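# Hang the long rail on two posts by its hooks

## Task

Place the long rail on the two posts so the hook at each of its ends sits fully down inside the slot marked in red. When finished, the rail's weight must rest on the posts, and only the posts and the robot may be in contact with it. The rail has to stay up without help: if a gripper is still touching it, removing the robot must not let the rail roll or drop noticeably. A placement that holds only because the robot supports it is not done.

## Robot and tools

Robot: two arms, left_arm and right_arm, each ending in a two-finger gripper. All poses share one scene frame with its origin on the tabletop midway between the arms: +z up, +x outward over the table, and left_arm on the +y side. The names left and right refer to the arms, not to sides of any camera picture. Each gripper's fingers point along its own +z axis and close along its own y axis. The reported end_effector_position is the point between the finger pads, roughly 1 cm short of the fingertips. Printed hand positions can be somewhat wrong, especially when an arm reaches far, and arms tend to settle a centimetre or more from the command, usually low.

Row layout (used by both motion tools): 16 plain numbers, left_arm first then right_arm, each as x, y, z, qw, qx, qy, qz, opening. x, y, z are an absolute target position for that gripper in metres in the scene frame; qw, qx, qy, qz are an absolute target orientation quaternion, scalar first, in the same frame. Opening runs from -1 (closed) to +1 (fully open, 0.094 m). Both arms must always be filled in, even when only one moves. To keep an arm still, resend exactly the position and quaternion from the last result taken before it was meant to stay, plus its desired opening; to hold an orientation steady, repeat the same quaternion every row rather than copying the drifting reported one.

execute_actions(actions): a list of up to 15 actions run one after another. Each action is a table of up to 15 rows; each row lasts one control step of 1/30 s, and if fewer than 15 rows are given the final row is repeated to fill 15 steps. An empty list just reports state and images. A target more than 0.6 m from the gripper's current position along any of that gripper's own axes gets the action refused for both arms; if the first action fails this against the last reported state, or any action is malformed, nothing runs. Every step the command is clipped to within 70 mm and 16 degrees of the measured pose, so distant targets need several actions; the arm does not continue beyond its last clipped pose. Position wins over orientation when both cannot be met. Results include step readings of end_effector_position; a HELD label means that arm's row was partly held back.

move(target, speed, blocking): target is one 16-number row of absolute poses. Each gripper follows a straight path to its target, all paths finishing together in 0.5 to 10 s (cut off at 10 s if longer). speed is the path's top speed in m/s, 0.002 to 0.5, default 0.25; turning is capped at twice that in rad/s, taking the shorter rotation. Paths ignore obstacles and the other arm, grippers can lag, wander and overshoot speed, particularly near full stretch. Openings are applied at the start. The result adds a move: line giving the ending (done, off_target, moving, held, fault) and any limits (paced = the command was clipped; held = a check blocked steps, after which the arm may jump fast), plus each gripper's distance from its target. If only one arm is named, the other finished fine. blocking=false returns after 0.5 s while motion continues; then use wait(0) or stop before sending other motions.

wait(seconds): 0 to 10; arms keep their last command; a running move continues and the wait ends early when it does. stop(): brakes a running move (needs braking room); fingers keep moving. zoom_image(camera, region): camera is cam_high, cam_low, cam_left_wrist or cam_right_wrist; region is [x0, y0, x1, y1] in pixels of that camera's 896x504 image, origin top-left, at most 504 by 504. finished_scene(scene): ends the current scene irreversibly after the robot holds its last command; the rail must already be hanging properly.

Result lines: the state line lists each arm's pose; Hand target lines show what the controller is currently driving toward; grip_measured is finger opening on the command scale (the last Joint positions value is metres); pose unreachable means the clearance check altered or blocked that arm's command; FAULT and OVER-TEMPERATURE FAULT lines mean an arm stopped; MOTOR HOT warns from 75 °C. At 90 °C an arm halts for 10 s; at 100 °C it goes limp and drops. Holding loads heats motors, so avoid long static holds.

Gripping: command an opening below grip_measured to hold; about 0.03 below is firm, less is lighter. Readings may be off by up to about 1 mm per gripper. Pads press around 50 to 62 N, less on parts under about 2 mm thick.

Avoid: letting the rail or anything else leave the table, dropping or slamming parts, fast contacts or targets set deep past a contact (these push hard), and arms colliding or pressing on each other. Occasional brief disturbances may pull a held part or shove loose items. Joint limits (rad): waist -2.618 to 3.054, shoulder 0 to 3.142, elbow 0 to 3.142, wrist pitch -1.571 to 1.571, wrist yaw -1.571 to 1.571, wrist roll -2.094 to 2.094; elbows stop just before straight. The simulation keeps running while you compose replies, holding the last command.

Each tool is called as name([rows], argument=value, ...), one row to a line, values as JSON.

## Session

execute_actions(actions=[])

Scene clock: 0.00 s.
left_arm: end_effector_position=(+0.2062, -0.1038, +0.1123) grip_measured=+1.000 end_effector_quat_wxyz=(-0.014, +0.420, +0.900, -0.118) | right_arm: end_effector_position=(+0.5258, -0.4588, +0.2364) grip_measured=+1.000 end_effector_quat_wxyz=(+0.578, +0.718, +0.127, +0.367)
Joint positions: left_arm=[-0.782  2.286  2.195 -1.383  0.217 -0.106  0.094] | right_arm=[0.195 2.048 1.405 0.546 0.877 2.037 0.094]
Joint velocities: left_arm=[-0.012 -0.022 -0.007 -0.037 -0.007 -0.007  0.   ] | right_arm=[ 0.002 -0.007  0.002 -0.037 -0.007  0.007  0.   ]
Motor temperatures (°C, as the motors report them): left_arm=[26 25 24 24 24 24] | right_arm=[26 26 26 25 24 25]
Hand target (left_arm): +0.208, -0.107, +0.123; -0.000, +0.422, +0.898, -0.126
Hand target (right_arm): +0.525, -0.459, +0.241; +0.580, +0.717, +0.128, +0.365

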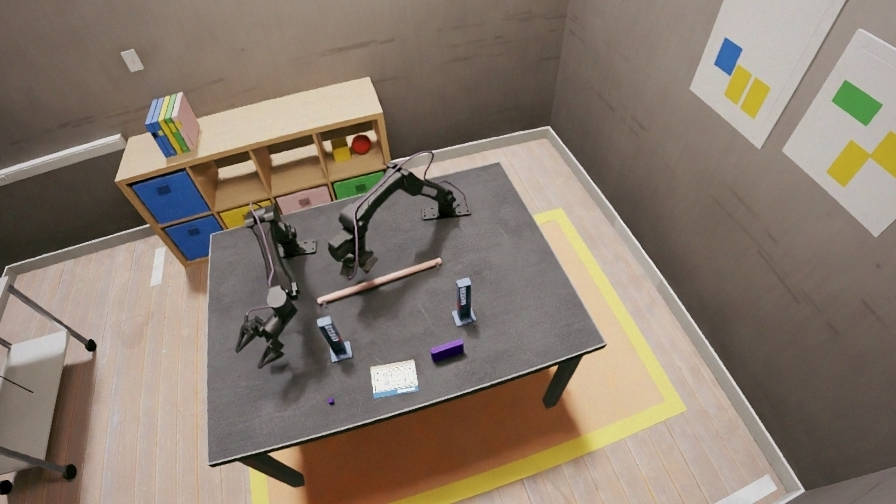

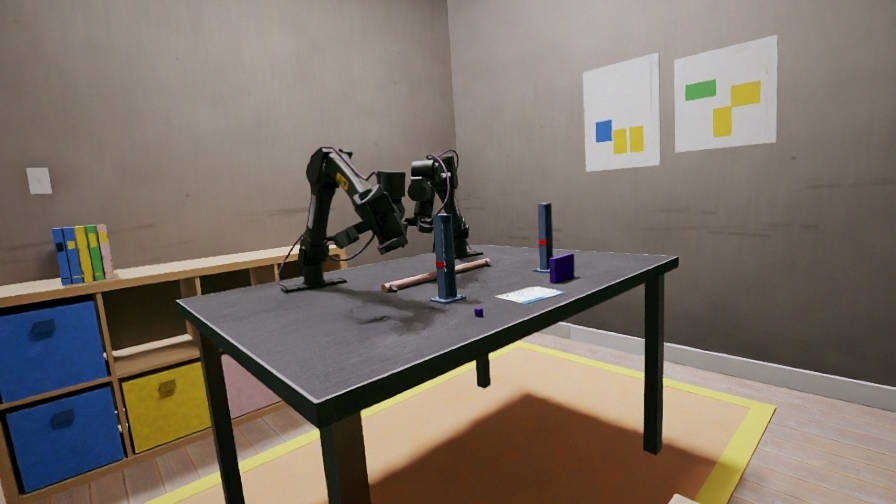

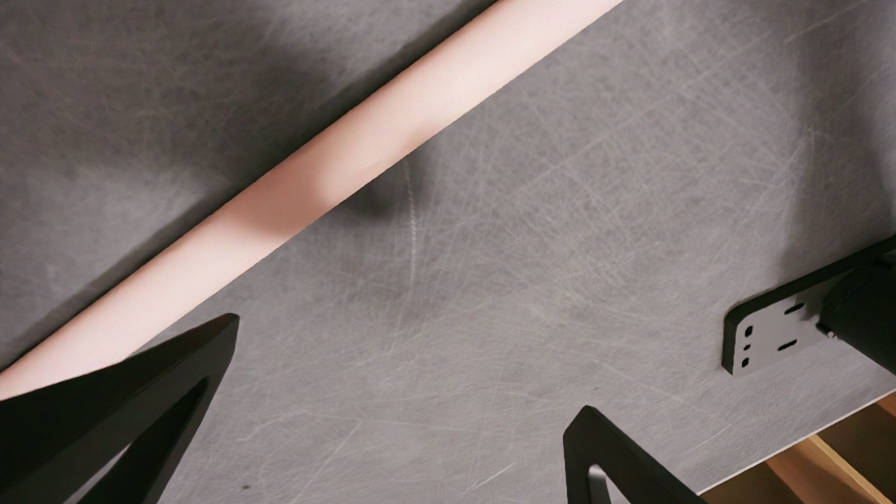

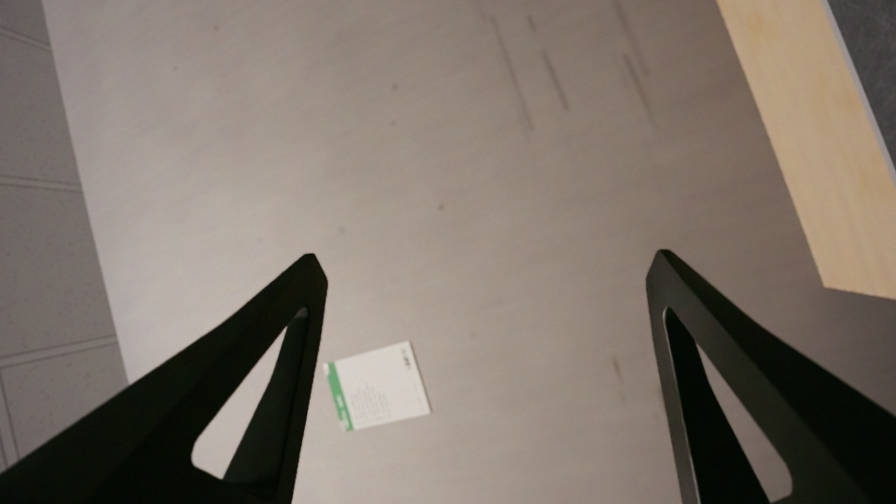

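zoom_image(camera="cam_high", region=[290, 230, 510, 400])

zoom_image(camera="cam_low", region=[370, 190, 590, 320])

Region (290, 230, 510, 400) of cam_high's 896x504 image, scaled by 2.291, with more detail than that image has; it fills the top 389 rows of this view, and the rest is white.

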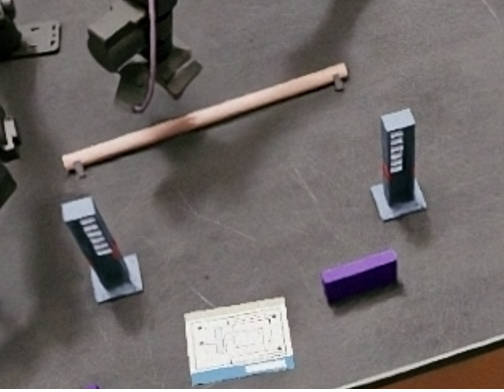

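Region (370, 190, 590, 320) of cam_low's 896x504 image, scaled by 2.291, with more detail than that image has; it fills the top 298 rows of this view, and the rest is white.

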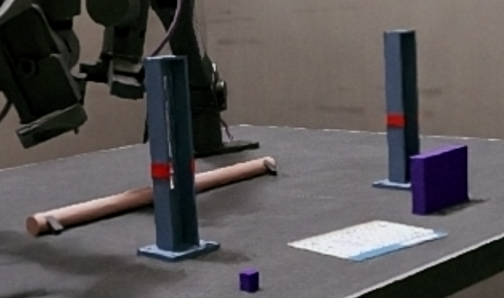

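move(target=[0.15,0.22,0.28,0.383,0,0.924,0,1,0.15,-0.3,0.28,0.383,0,0.924,0,1])

Scene clock: 6.17 s.
left_arm: end_effector_position=(+0.1484, +0.2144, +0.2703) grip_measured=+1.000 end_effector_quat_wxyz=(+0.367, +0.008, +0.930, +0.005) | right_arm: end_effector_position=(+0.1469, -0.3012, +0.2683) grip_measured=+1.000 end_effector_quat_wxyz=(+0.372, +0.004, +0.928, +0.013)
Joint positions: left_arm=[-0.842  0.919  1.246 -1.451 -0.625 -0.862  0.094] | right_arm=[ 0.773  0.766  1.165 -1.3    0.398  0.496  0.094]
Joint velocities: left_arm=[ 0.002  0.027  0.007  0.022 -0.066 -0.051  0.   ] | right_arm=[ 0.012 -0.012  0.017  0.007 -0.037  0.037  0.   ]
Motor temperatures (°C, as the motors report them): left_arm=[26 26 24 25 24 24] | right_arm=[26 27 27 26 24 25]
Hand target (left_arm): +0.148, +0.221, +0.277; +0.381, +0.004, +0.925, +0.006
Hand target (right_arm): +0.148, -0.302, +0.275; +0.377, +0.006, +0.926, +0.011
Off the commanded pose (left_arm): 0.011 m, 2 deg.
Off the commanded pose (right_arm): 0.012 m, 2 deg.
move: off_target (left_arm, right_arm)

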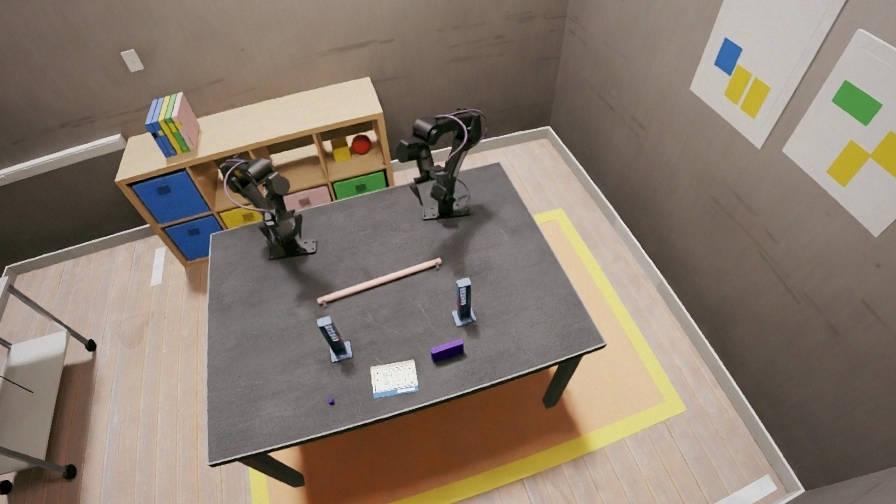

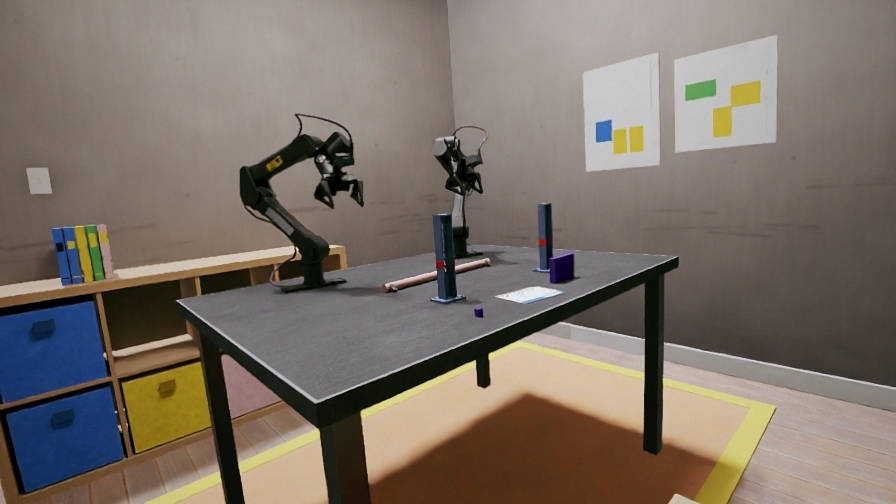

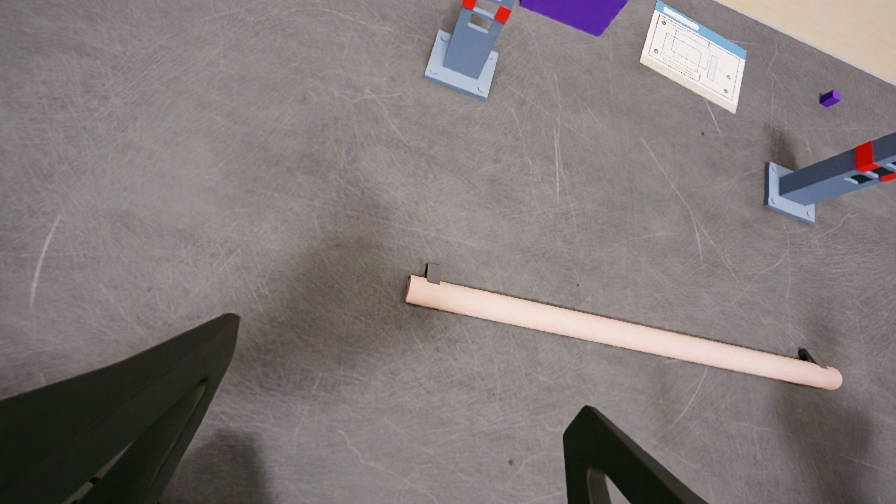

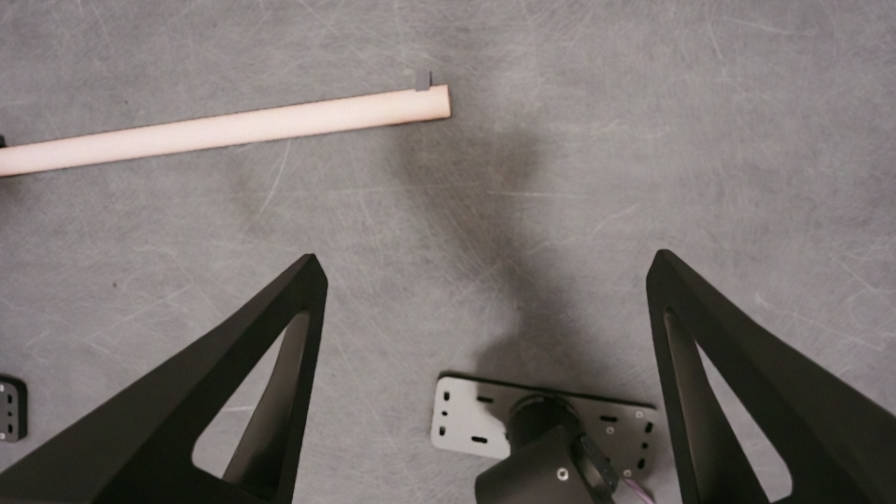

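move(target=[0.23,0.10,0.16,0,0.707,-0.707,0,1,0.27,-0.2,0.16,0,0.707,0.707,0,1])

Scene clock: 10.40 s.
left_arm: end_effector_position=(+0.2264, +0.1026, +0.1566) grip_measured=+1.000 end_effector_quat_wxyz=(+0.031, +0.658, -0.753, +0.003) | right_arm: end_effector_position=(+0.2718, -0.1941, +0.1544) grip_measured=+1.000 end_effector_quat_wxyz=(+0.004, +0.702, +0.712, +0.001)
Joint positions: left_arm=[-0.448  1.774  1.643 -1.447  0.063 -2.069  0.094] | right_arm=[ 0.614  1.858  1.741 -1.449  0.006  2.025  0.094]
Joint velocities: left_arm=[ 0.007  0.007 -0.002 -0.007 -0.007  0.095  0.   ] | right_arm=[-0.012 -0.002 -0.002 -0.139  0.066 -0.007  0.   ]
Motor temperatures (°C, as the motors report them): left_arm=[26 26 25 25 24 24] | right_arm=[26 27 28 26 24 25]
Hand target (left_arm): +0.232, +0.100, +0.162; -0.033, -0.664, +0.747, -0.015
Hand target (right_arm): +0.274, -0.197, +0.158; +0.004, +0.709, +0.706, -0.001
Off the commanded pose (left_arm): 0.006 m, 9 deg.
Off the commanded pose (right_arm): 0.008 m, 1 deg.
joint sent to its limit (left arm) — the command would take joint 6 (wrist roll) past its lower limit, so that joint was sent only as far as its limit.
move: off_target (left_arm)

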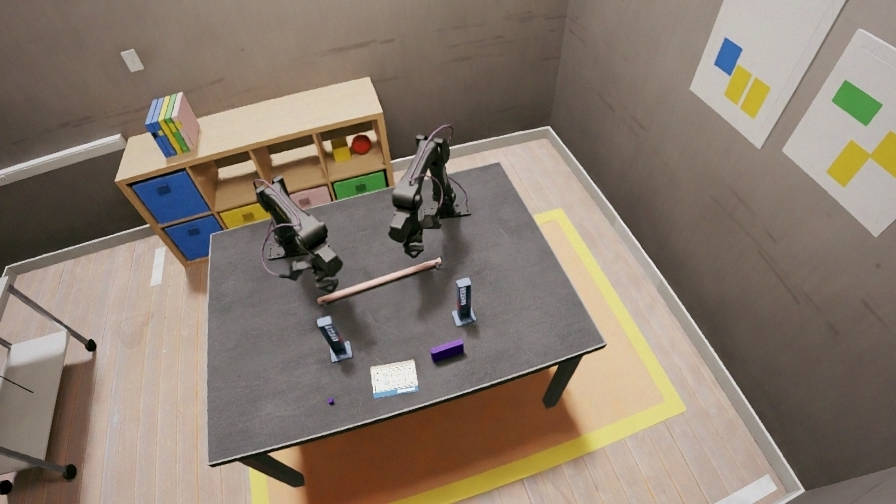

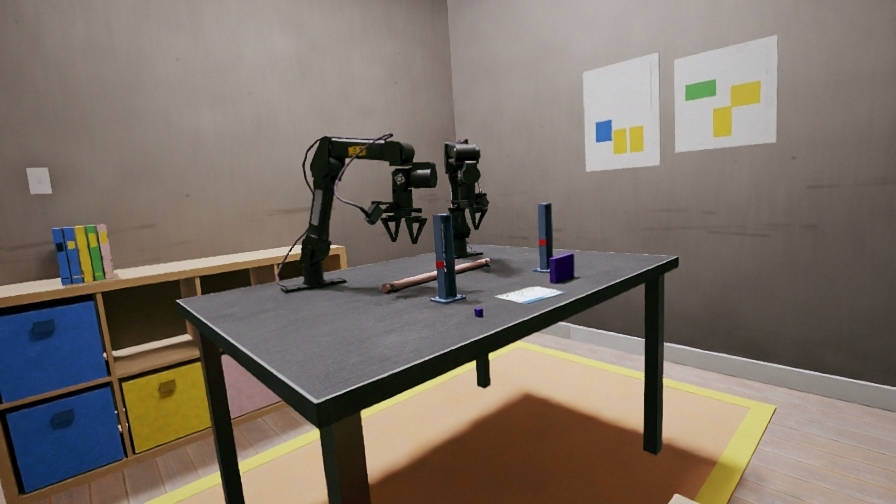

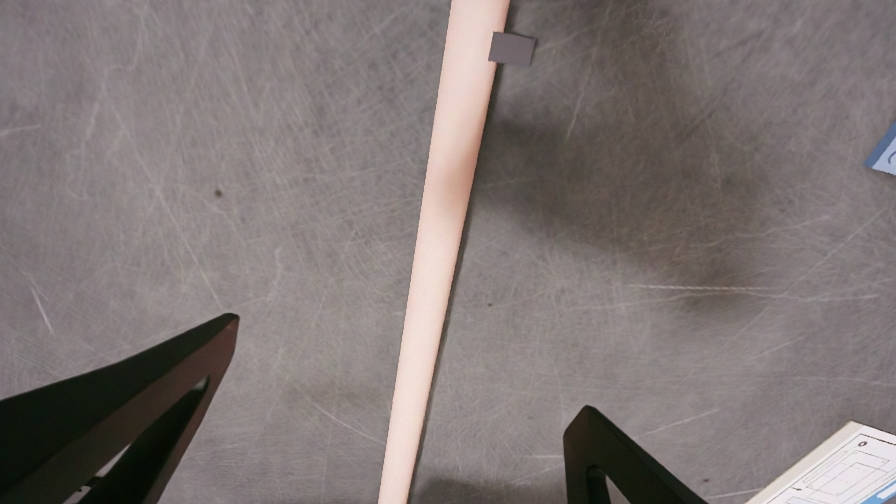

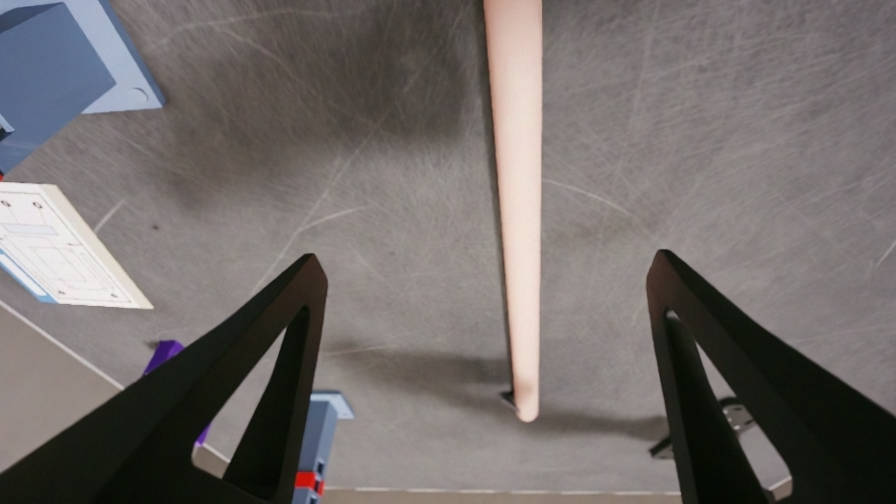

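zoom_image(camera="cam_right_wrist", region=[480, 370, 560, 430])

zoom_image(camera="cam_low", region=[370, 250, 480, 310])

move(target=[0.24,0.22,0.12,0.643,0,0.766,0,1,0.33,-0.28,0.16,0.707,0,0.707,0,1])

Region (480, 370, 560, 430) of cam_right_wrist's 896x504 image, scaled by 6.300, with more detail than that image has; it fills the top 378 rows of this view, and the rest is white.

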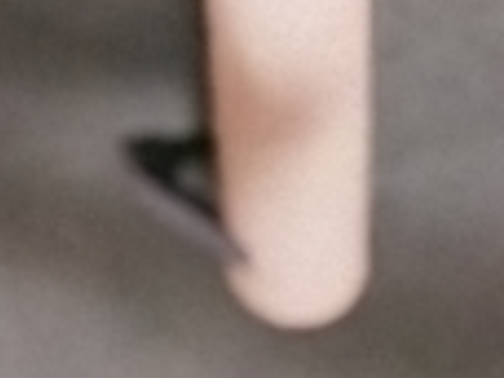

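Region (370, 250, 480, 310) of cam_low's 896x504 image, scaled by 4.582, with more detail than that image has; it fills the top 275 rows of this view, and the rest is white.

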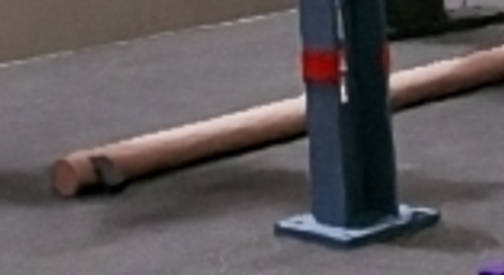

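Scene clock: 15.73 s.
left_arm: end_effector_position=(+0.2382, +0.2193, +0.1228) grip_measured=+1.000 end_effector_quat_wxyz=(+0.639, +0.006, +0.770, +0.007) | right_arm: end_effector_position=(+0.3303, -0.2774, +0.1728) grip_measured=+1.000 end_effector_quat_wxyz=(+0.714, -0.001, +0.700, +0.008)
Joint positions: left_arm=[-0.564  0.865  0.006  0.608 -0.736 -0.153  0.094] | right_arm=[0.498 1.486 0.234 1.273 0.339 0.002 0.094]
Joint velocities: left_arm=[-0.007  0.032 -0.002 -0.037  0.066 -0.022  0.   ] | right_arm=[ 0.007 -0.017 -0.022  0.051  0.081 -0.066  0.   ]
Motor temperatures (°C, as the motors report them): left_arm=[26 27 25 25 24 24] | right_arm=[26 28 28 27 24 25]
Hand target (left_arm): +0.239, +0.221, +0.122; +0.639, +0.008, +0.769, +0.010
Hand target (right_arm): +0.328, -0.281, +0.165; +0.708, -0.005, +0.706, +0.002
Off the commanded pose (left_arm): 0.003 m, 1 deg.
Off the commanded pose (right_arm): 0.013 m, 1 deg.
joint sent to its limit (left arm) — the command would take joint 3 (elbow) past its lower limit, so that joint was sent only as far as its limit.
move: off_target (right_arm)

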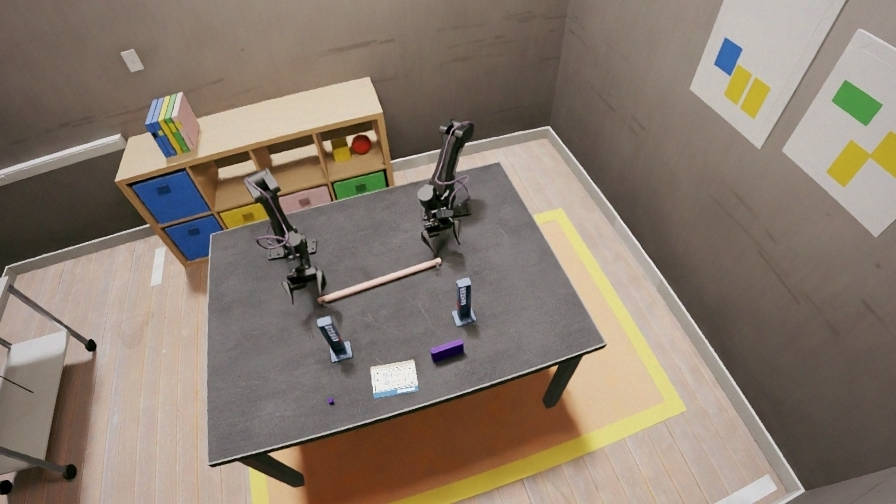

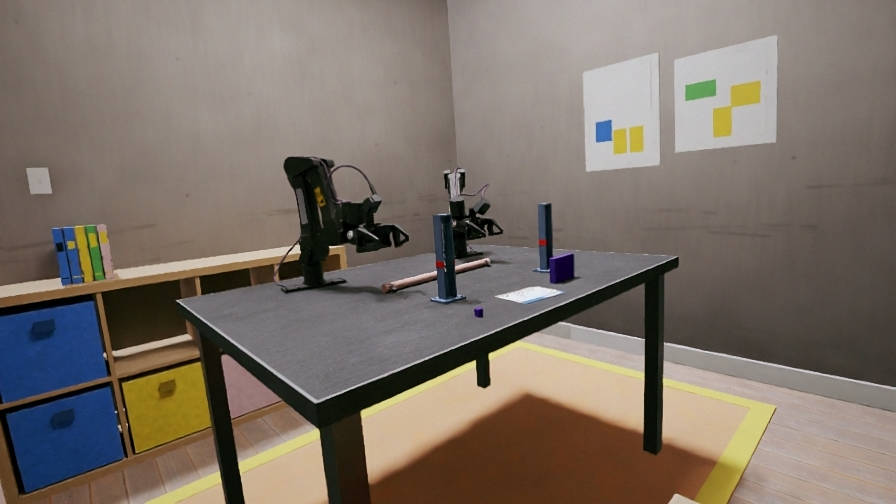

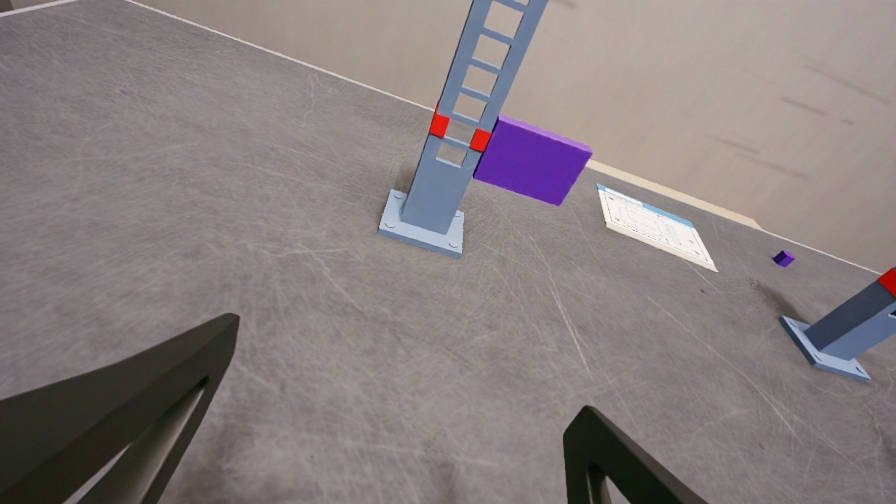

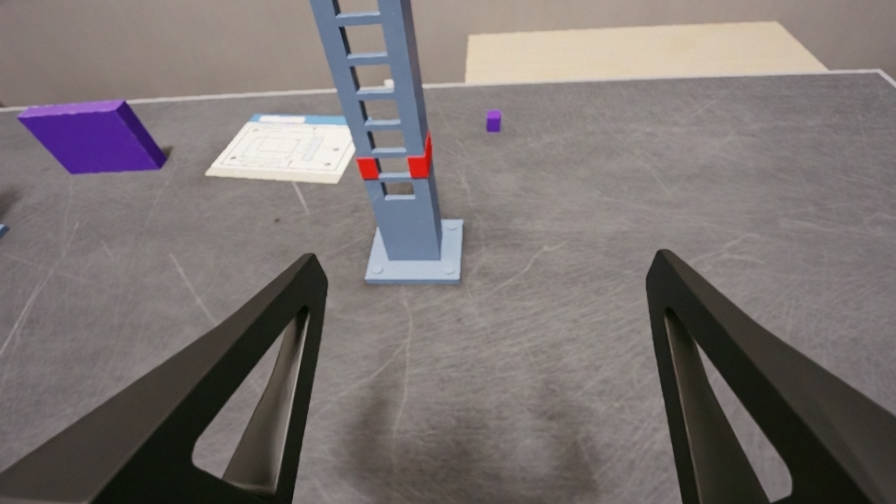

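move(target=[0.22,0.2,0.2,0.2,0,0.98,0,1,0.25,-0.25,0.2,0.2,0,0.98,0,1])

move(target=[0.237,0.13,0.05,0,0.707,-0.707,0,1,0.26,-0.21,0.05,0,0.69,0.724,0,1])

Scene clock: 19.17 s.
left_arm: end_effector_position=(+0.2164, +0.1989, +0.1920) grip_measured=+1.000 end_effector_quat_wxyz=(+0.195, +0.004, +0.981, -0.006) | right_arm: end_effector_position=(+0.2469, -0.2482, +0.1910) grip_measured=+1.000 end_effector_quat_wxyz=(+0.195, -0.005, +0.981, +0.000)
Joint positions: left_arm=[-0.338  1.23   1.21  -1.199 -0.181 -0.483  0.094] | right_arm=[ 0.582  1.364  1.301 -1.148  0.16   0.397  0.094]
Joint velocities: left_arm=[-0.012 -0.002 -0.012 -0.022 -0.022 -0.051  0.   ] | right_arm=[-0.012  0.007 -0.007  0.037  0.081 -0.051  0.   ]
Motor temperatures (°C, as the motors report them): left_arm=[26 26 26 26 24 24] | right_arm=[26 28 28 27 24 25]
Hand target (left_arm): +0.220, +0.199, +0.198; +0.199, -0.001, +0.980, -0.008
Hand target (right_arm): +0.251, -0.250, +0.197; +0.199, +0.004, +0.980, +0.001
Off the commanded pose (left_arm): 0.009 m, 1 deg.
Off the commanded pose (right_arm): 0.010 m, 1 deg.
move: done

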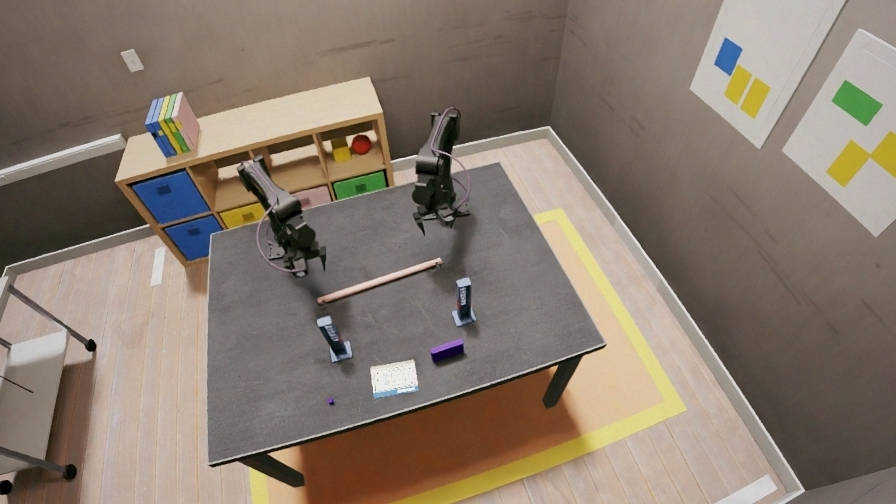

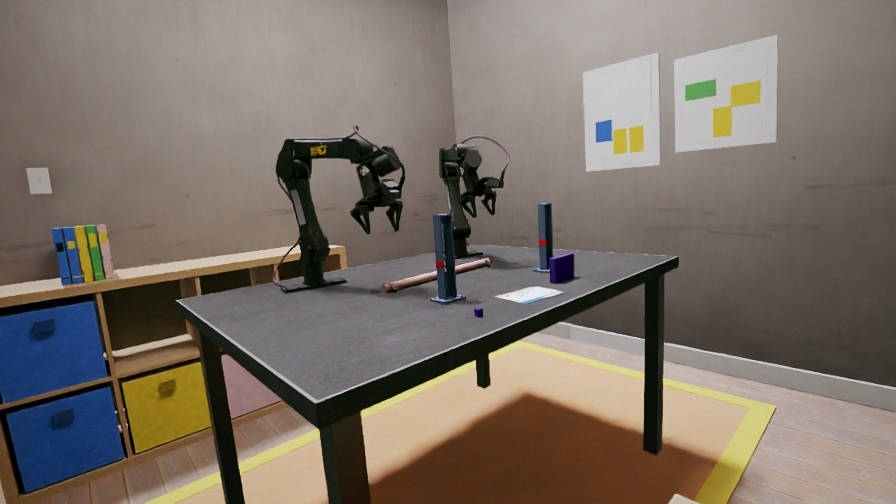

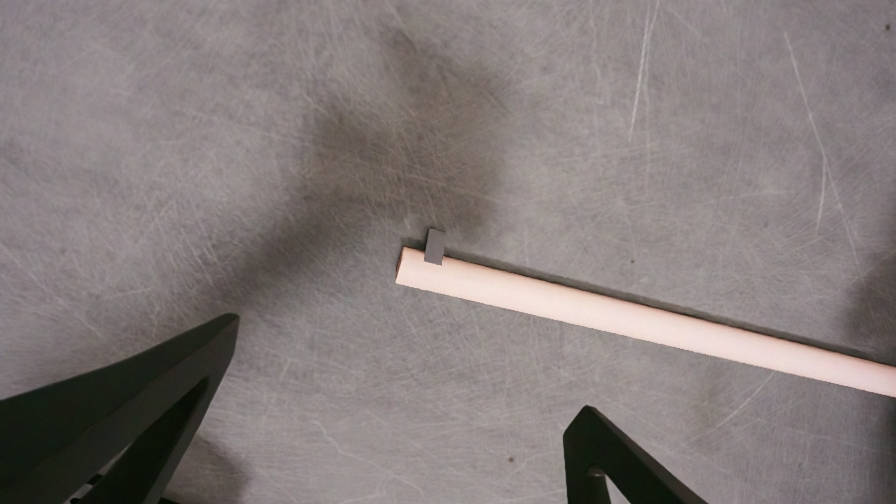

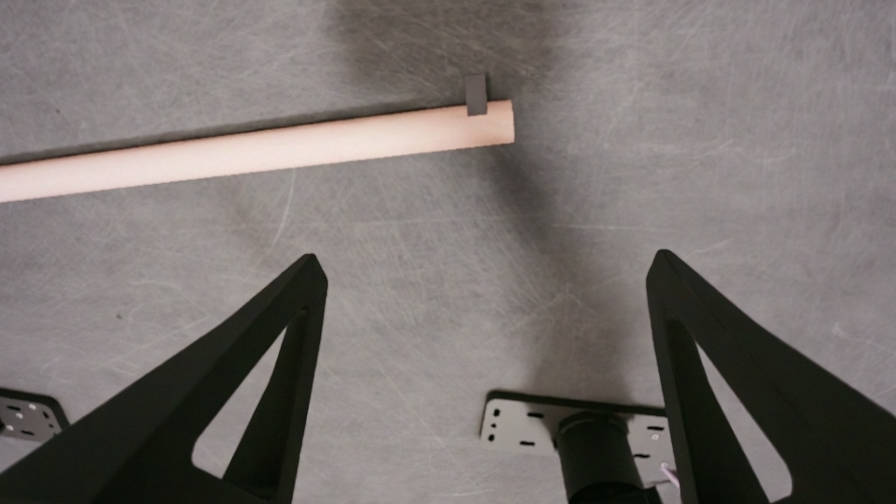

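Scene clock: 22.93 s.
left_arm: end_effector_position=(+0.2301, +0.1333, +0.0462) grip_measured=+1.000 end_effector_quat_wxyz=(+0.017, +0.683, -0.730, -0.005) | right_arm: end_effector_position=(+0.2621, -0.2045, +0.0509) grip_measured=+1.000 end_effector_quat_wxyz=(+0.000, +0.683, +0.730, +0.004)
Joint positions: left_arm=[-0.379  1.776  1.202 -1.015  0.031 -2.068  0.094] | right_arm=[ 0.595  1.839  1.301 -1.025 -0.002  1.954  0.094]
Joint velocities: left_arm=[ 0.012 -0.012  0.017 -0.051  0.007 -0.022  0.   ] | right_arm=[ 0.017  0.012  0.007  0.022 -0.066  0.081  0.   ]
Motor temperatures (°C, as the motors report them): left_arm=[26 26 26 26 24 24] | right_arm=[26 28 28 27 24 25]
Hand target (left_arm): +0.238, +0.130, +0.050; +0.017, +0.690, -0.724, +0.006
Hand target (right_arm): +0.263, -0.208, +0.048; +0.000, +0.691, +0.723, -0.000
Off the commanded pose (left_arm): 0.009 m, 4 deg.
Off the commanded pose (right_arm): 0.006 m, 1 deg.
joint sent to its limit (left arm) — the command would take joint 6 (wrist roll) past its lower limit, so that joint was sent only as far as its limit.
move: off_target (left_arm)

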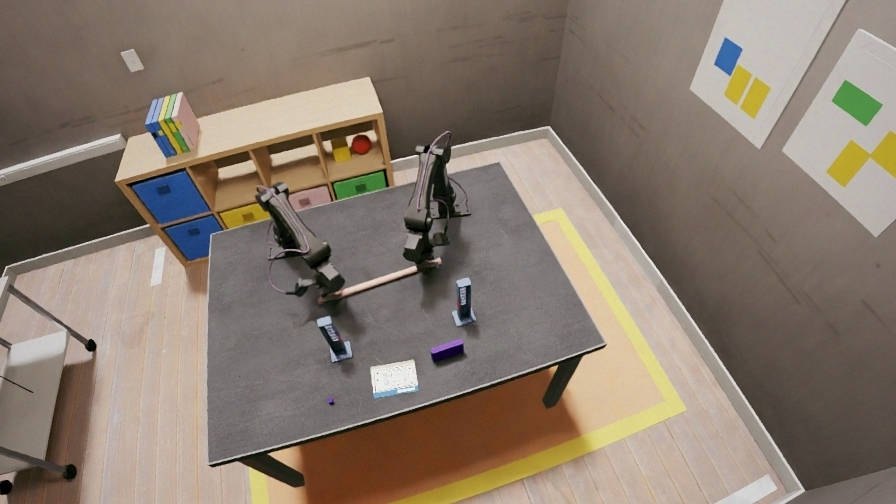

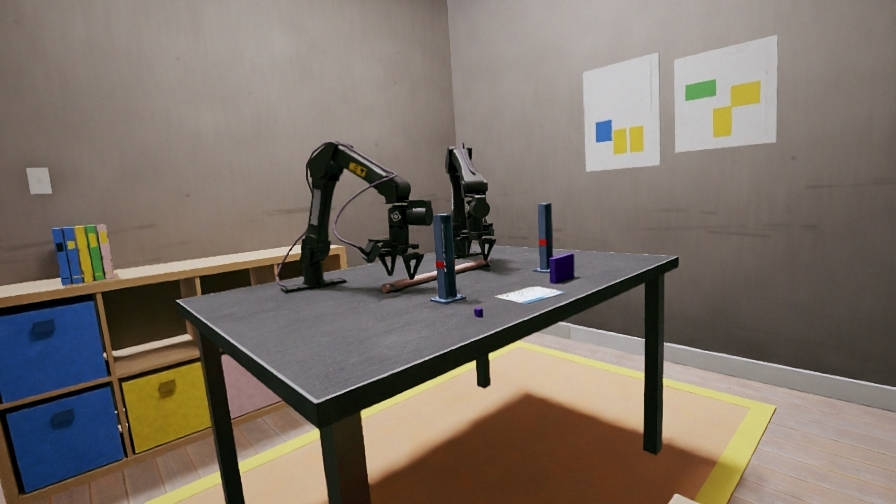

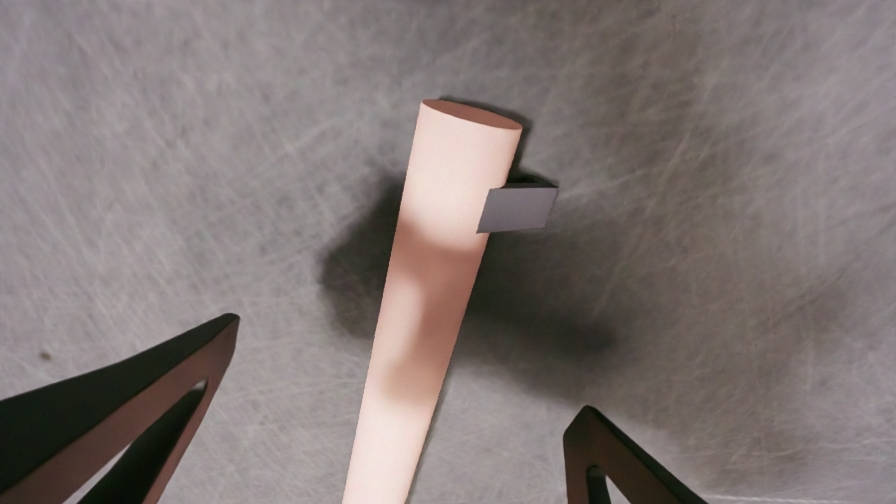

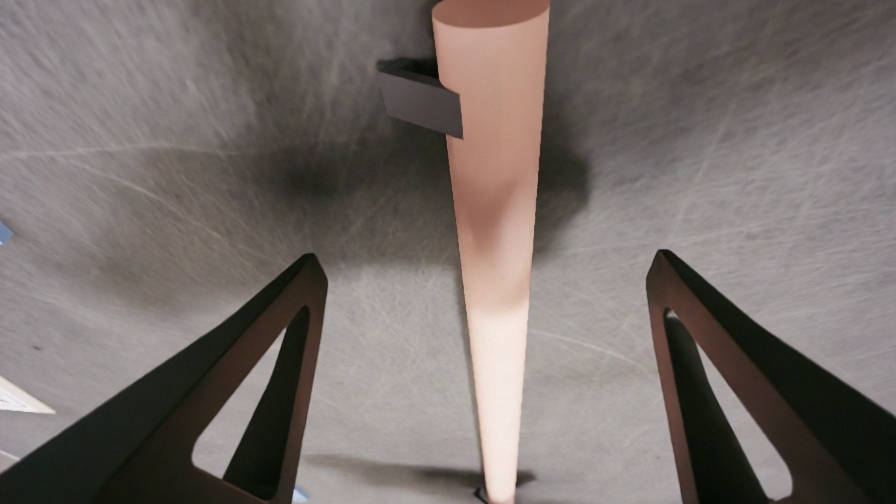

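move(target=[0.236,0.135,0.015,0,0.695,-0.719,0,0.2,0.258,-0.21,0.013,0,0.69,0.724,0,0.2], speed=0.08)

move(target=[0.236,0.135,0.015,0,0.695,-0.719,0,-0.45,0.258,-0.21,0.013,0,0.69,0.724,0,-0.45])

Scene clock: 24.17 s.
left_arm: end_effector_position=(+0.2357, +0.1300, +0.0186) grip_measured=+0.202 end_effector_quat_wxyz=(+0.013, +0.683, -0.730, +0.008) | right_arm: end_effector_position=(+0.2621, -0.2041, +0.0191) grip_measured=+0.202 end_effector_quat_wxyz=(+0.002, +0.684, +0.729, +0.011)
Joint positions: left_arm=[-0.379  1.816  1.134 -0.881  0.03  -2.069  0.056] | right_arm=[ 0.595  1.87   1.207 -0.887 -0.004  1.957  0.056]
Joint velocities: left_arm=[ 0.007 -0.012 -0.012 -0.022 -0.037 -0.11   0.001] | right_arm=[-0.017  0.002  0.002  0.037 -0.022 -0.051  0.001]
Motor temperatures (°C, as the motors report them): left_arm=[26 27 26 26 24 24] | right_arm=[26 28 28 27 24 25]
Hand target (left_arm): +0.236, +0.135, +0.015; +0.005, +0.688, -0.725, +0.001
Hand target (right_arm): +0.259, -0.210, +0.013; +0.000, +0.690, +0.724, -0.000
Off the commanded pose (left_arm): 0.006 m, 3 deg.
Off the commanded pose (right_arm): 0.009 m, 2 deg.
joint sent to its limit (left arm) — the command would take joint 6 (wrist roll) past its lower limit, so that joint was sent only as far as its limit.
move: off_target (left_arm)

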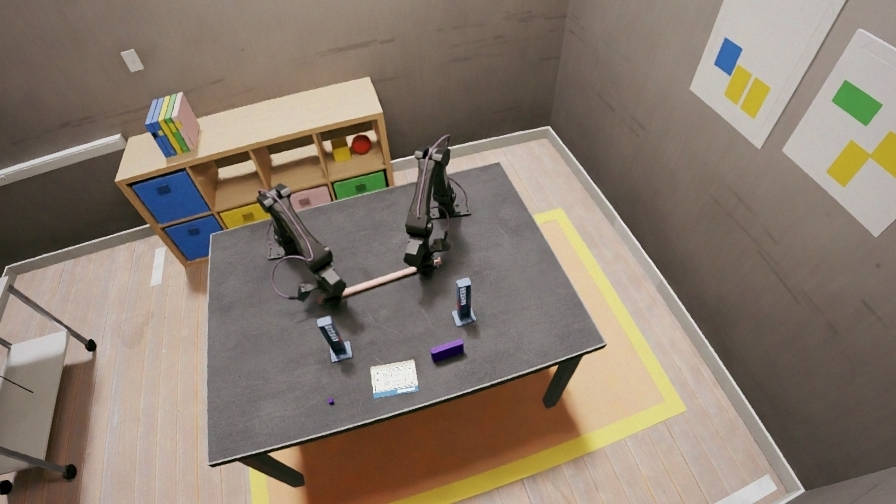

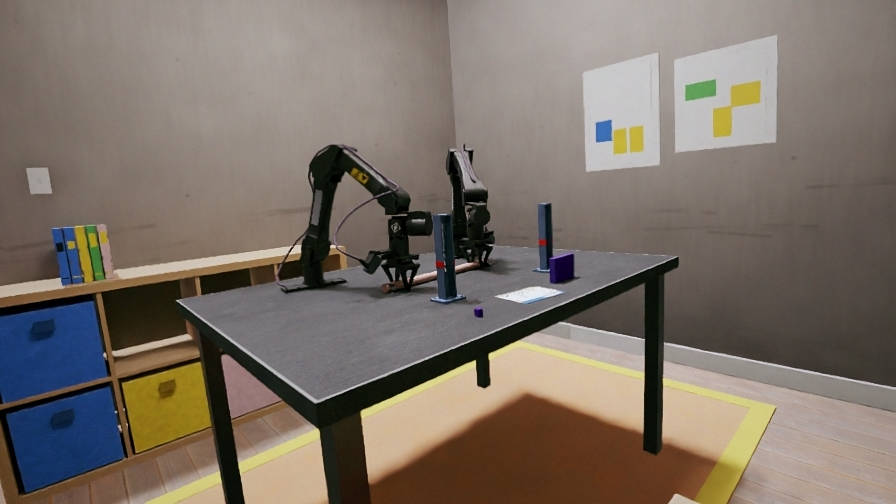

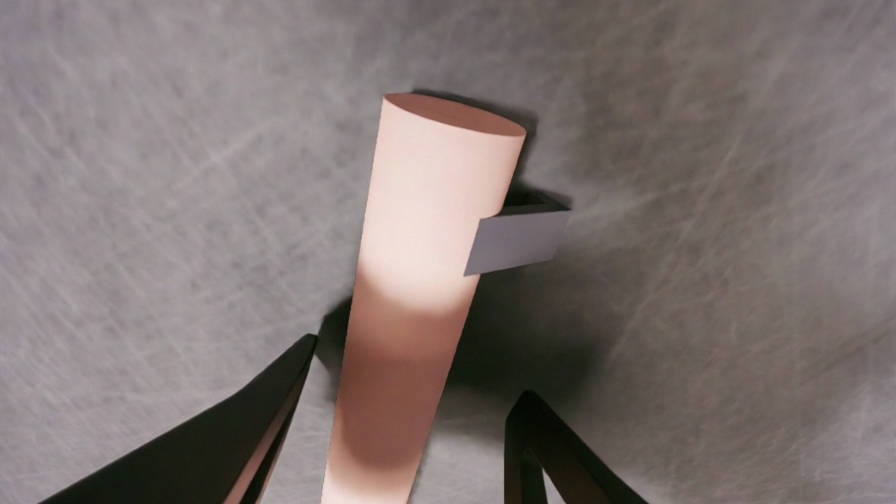

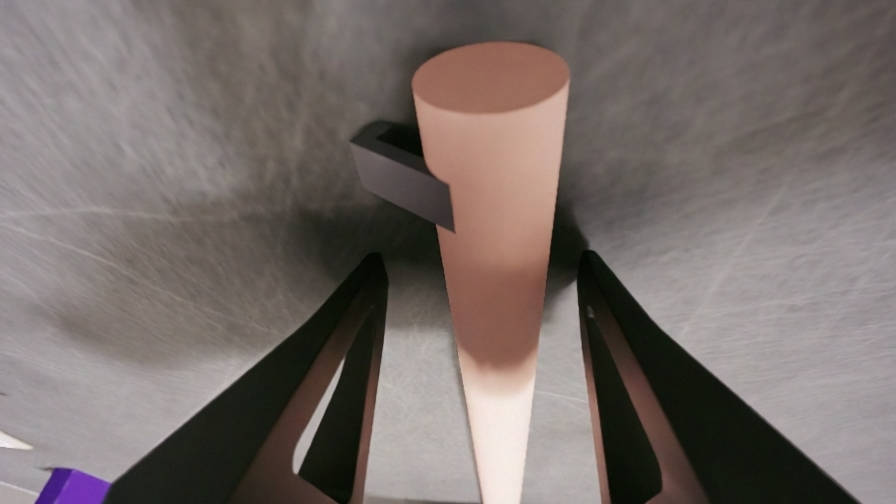

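Scene clock: 24.87 s.
left_arm: end_effector_position=(+0.2362, +0.1298, +0.0186) grip_measured=-0.446 end_effector_quat_wxyz=(+0.013, +0.685, -0.728, +0.009) | right_arm: end_effector_position=(+0.2622, -0.2036, +0.0191) grip_measured=-0.448 end_effector_quat_wxyz=(+0.001, +0.684, +0.729, +0.012)
Joint positions: left_arm=[-0.379  1.816  1.134 -0.879  0.029 -2.074  0.026] | right_arm=[ 0.595  1.87   1.207 -0.885 -0.007  1.956  0.026]
Joint velocities: left_arm=[ 0.012 -0.007  0.012 -0.081  0.007  0.022  0.   ] | right_arm=[-0.012  0.017 -0.012  0.037 -0.022 -0.007  0.   ]
Motor temperatures (°C, as the motors report them): left_arm=[26 27 26 26 24 24] | right_arm=[26 28 28 27 24 25]
Hand target (left_arm): +0.236, +0.135, +0.015; +0.005, +0.689, -0.725, +0.001
Hand target (right_arm): +0.258, -0.210, +0.013; +0.000, +0.690, +0.724, -0.000
Off the commanded pose (left_arm): 0.006 m, 2 deg.
Off the commanded pose (right_arm): 0.010 m, 2 deg.
joint sent to its limit (left arm) — the command would take joint 6 (wrist roll) past its lower limit, so that joint was sent only as far as its limit.
move: done

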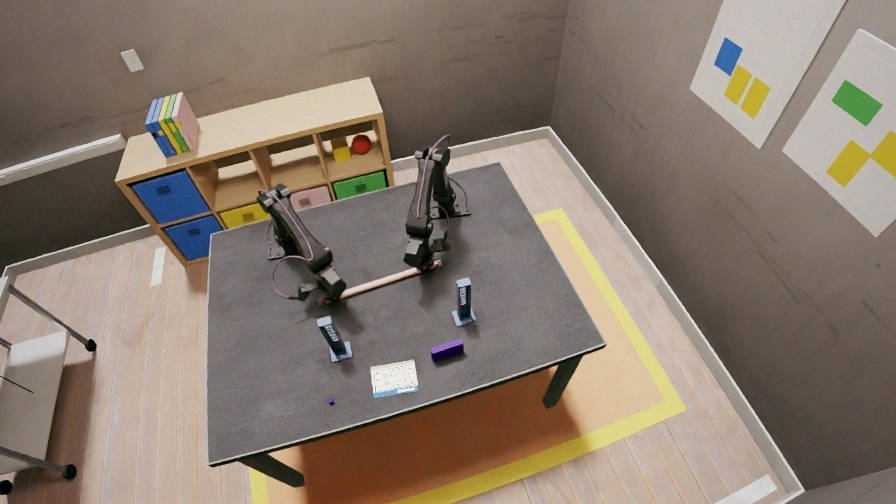

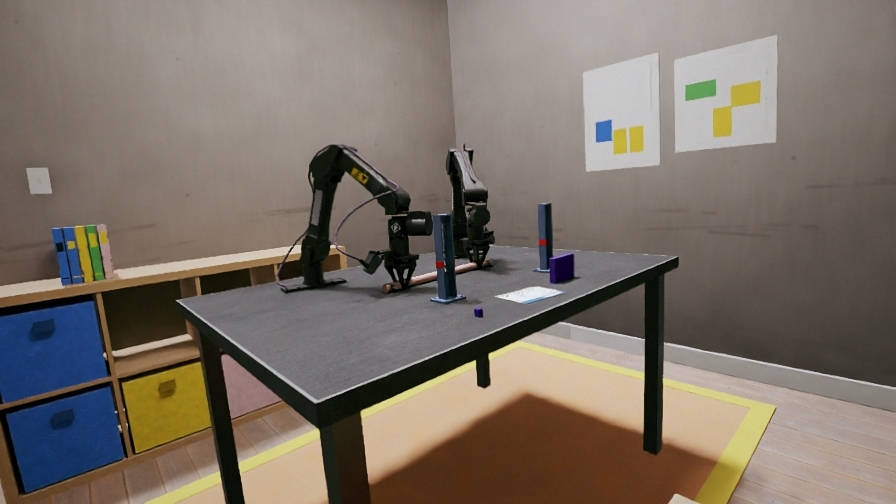

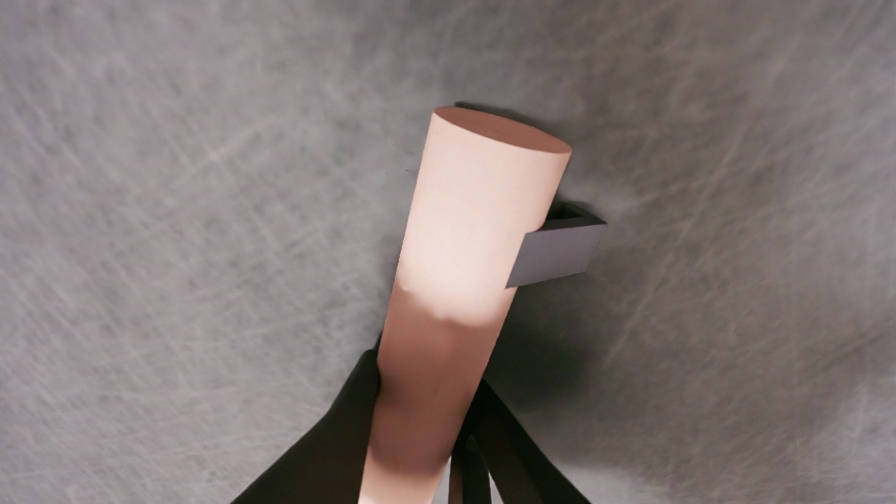

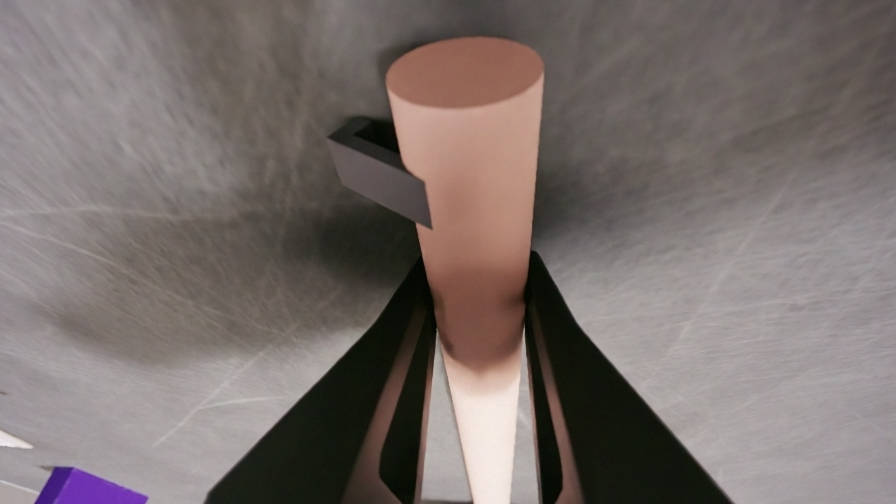

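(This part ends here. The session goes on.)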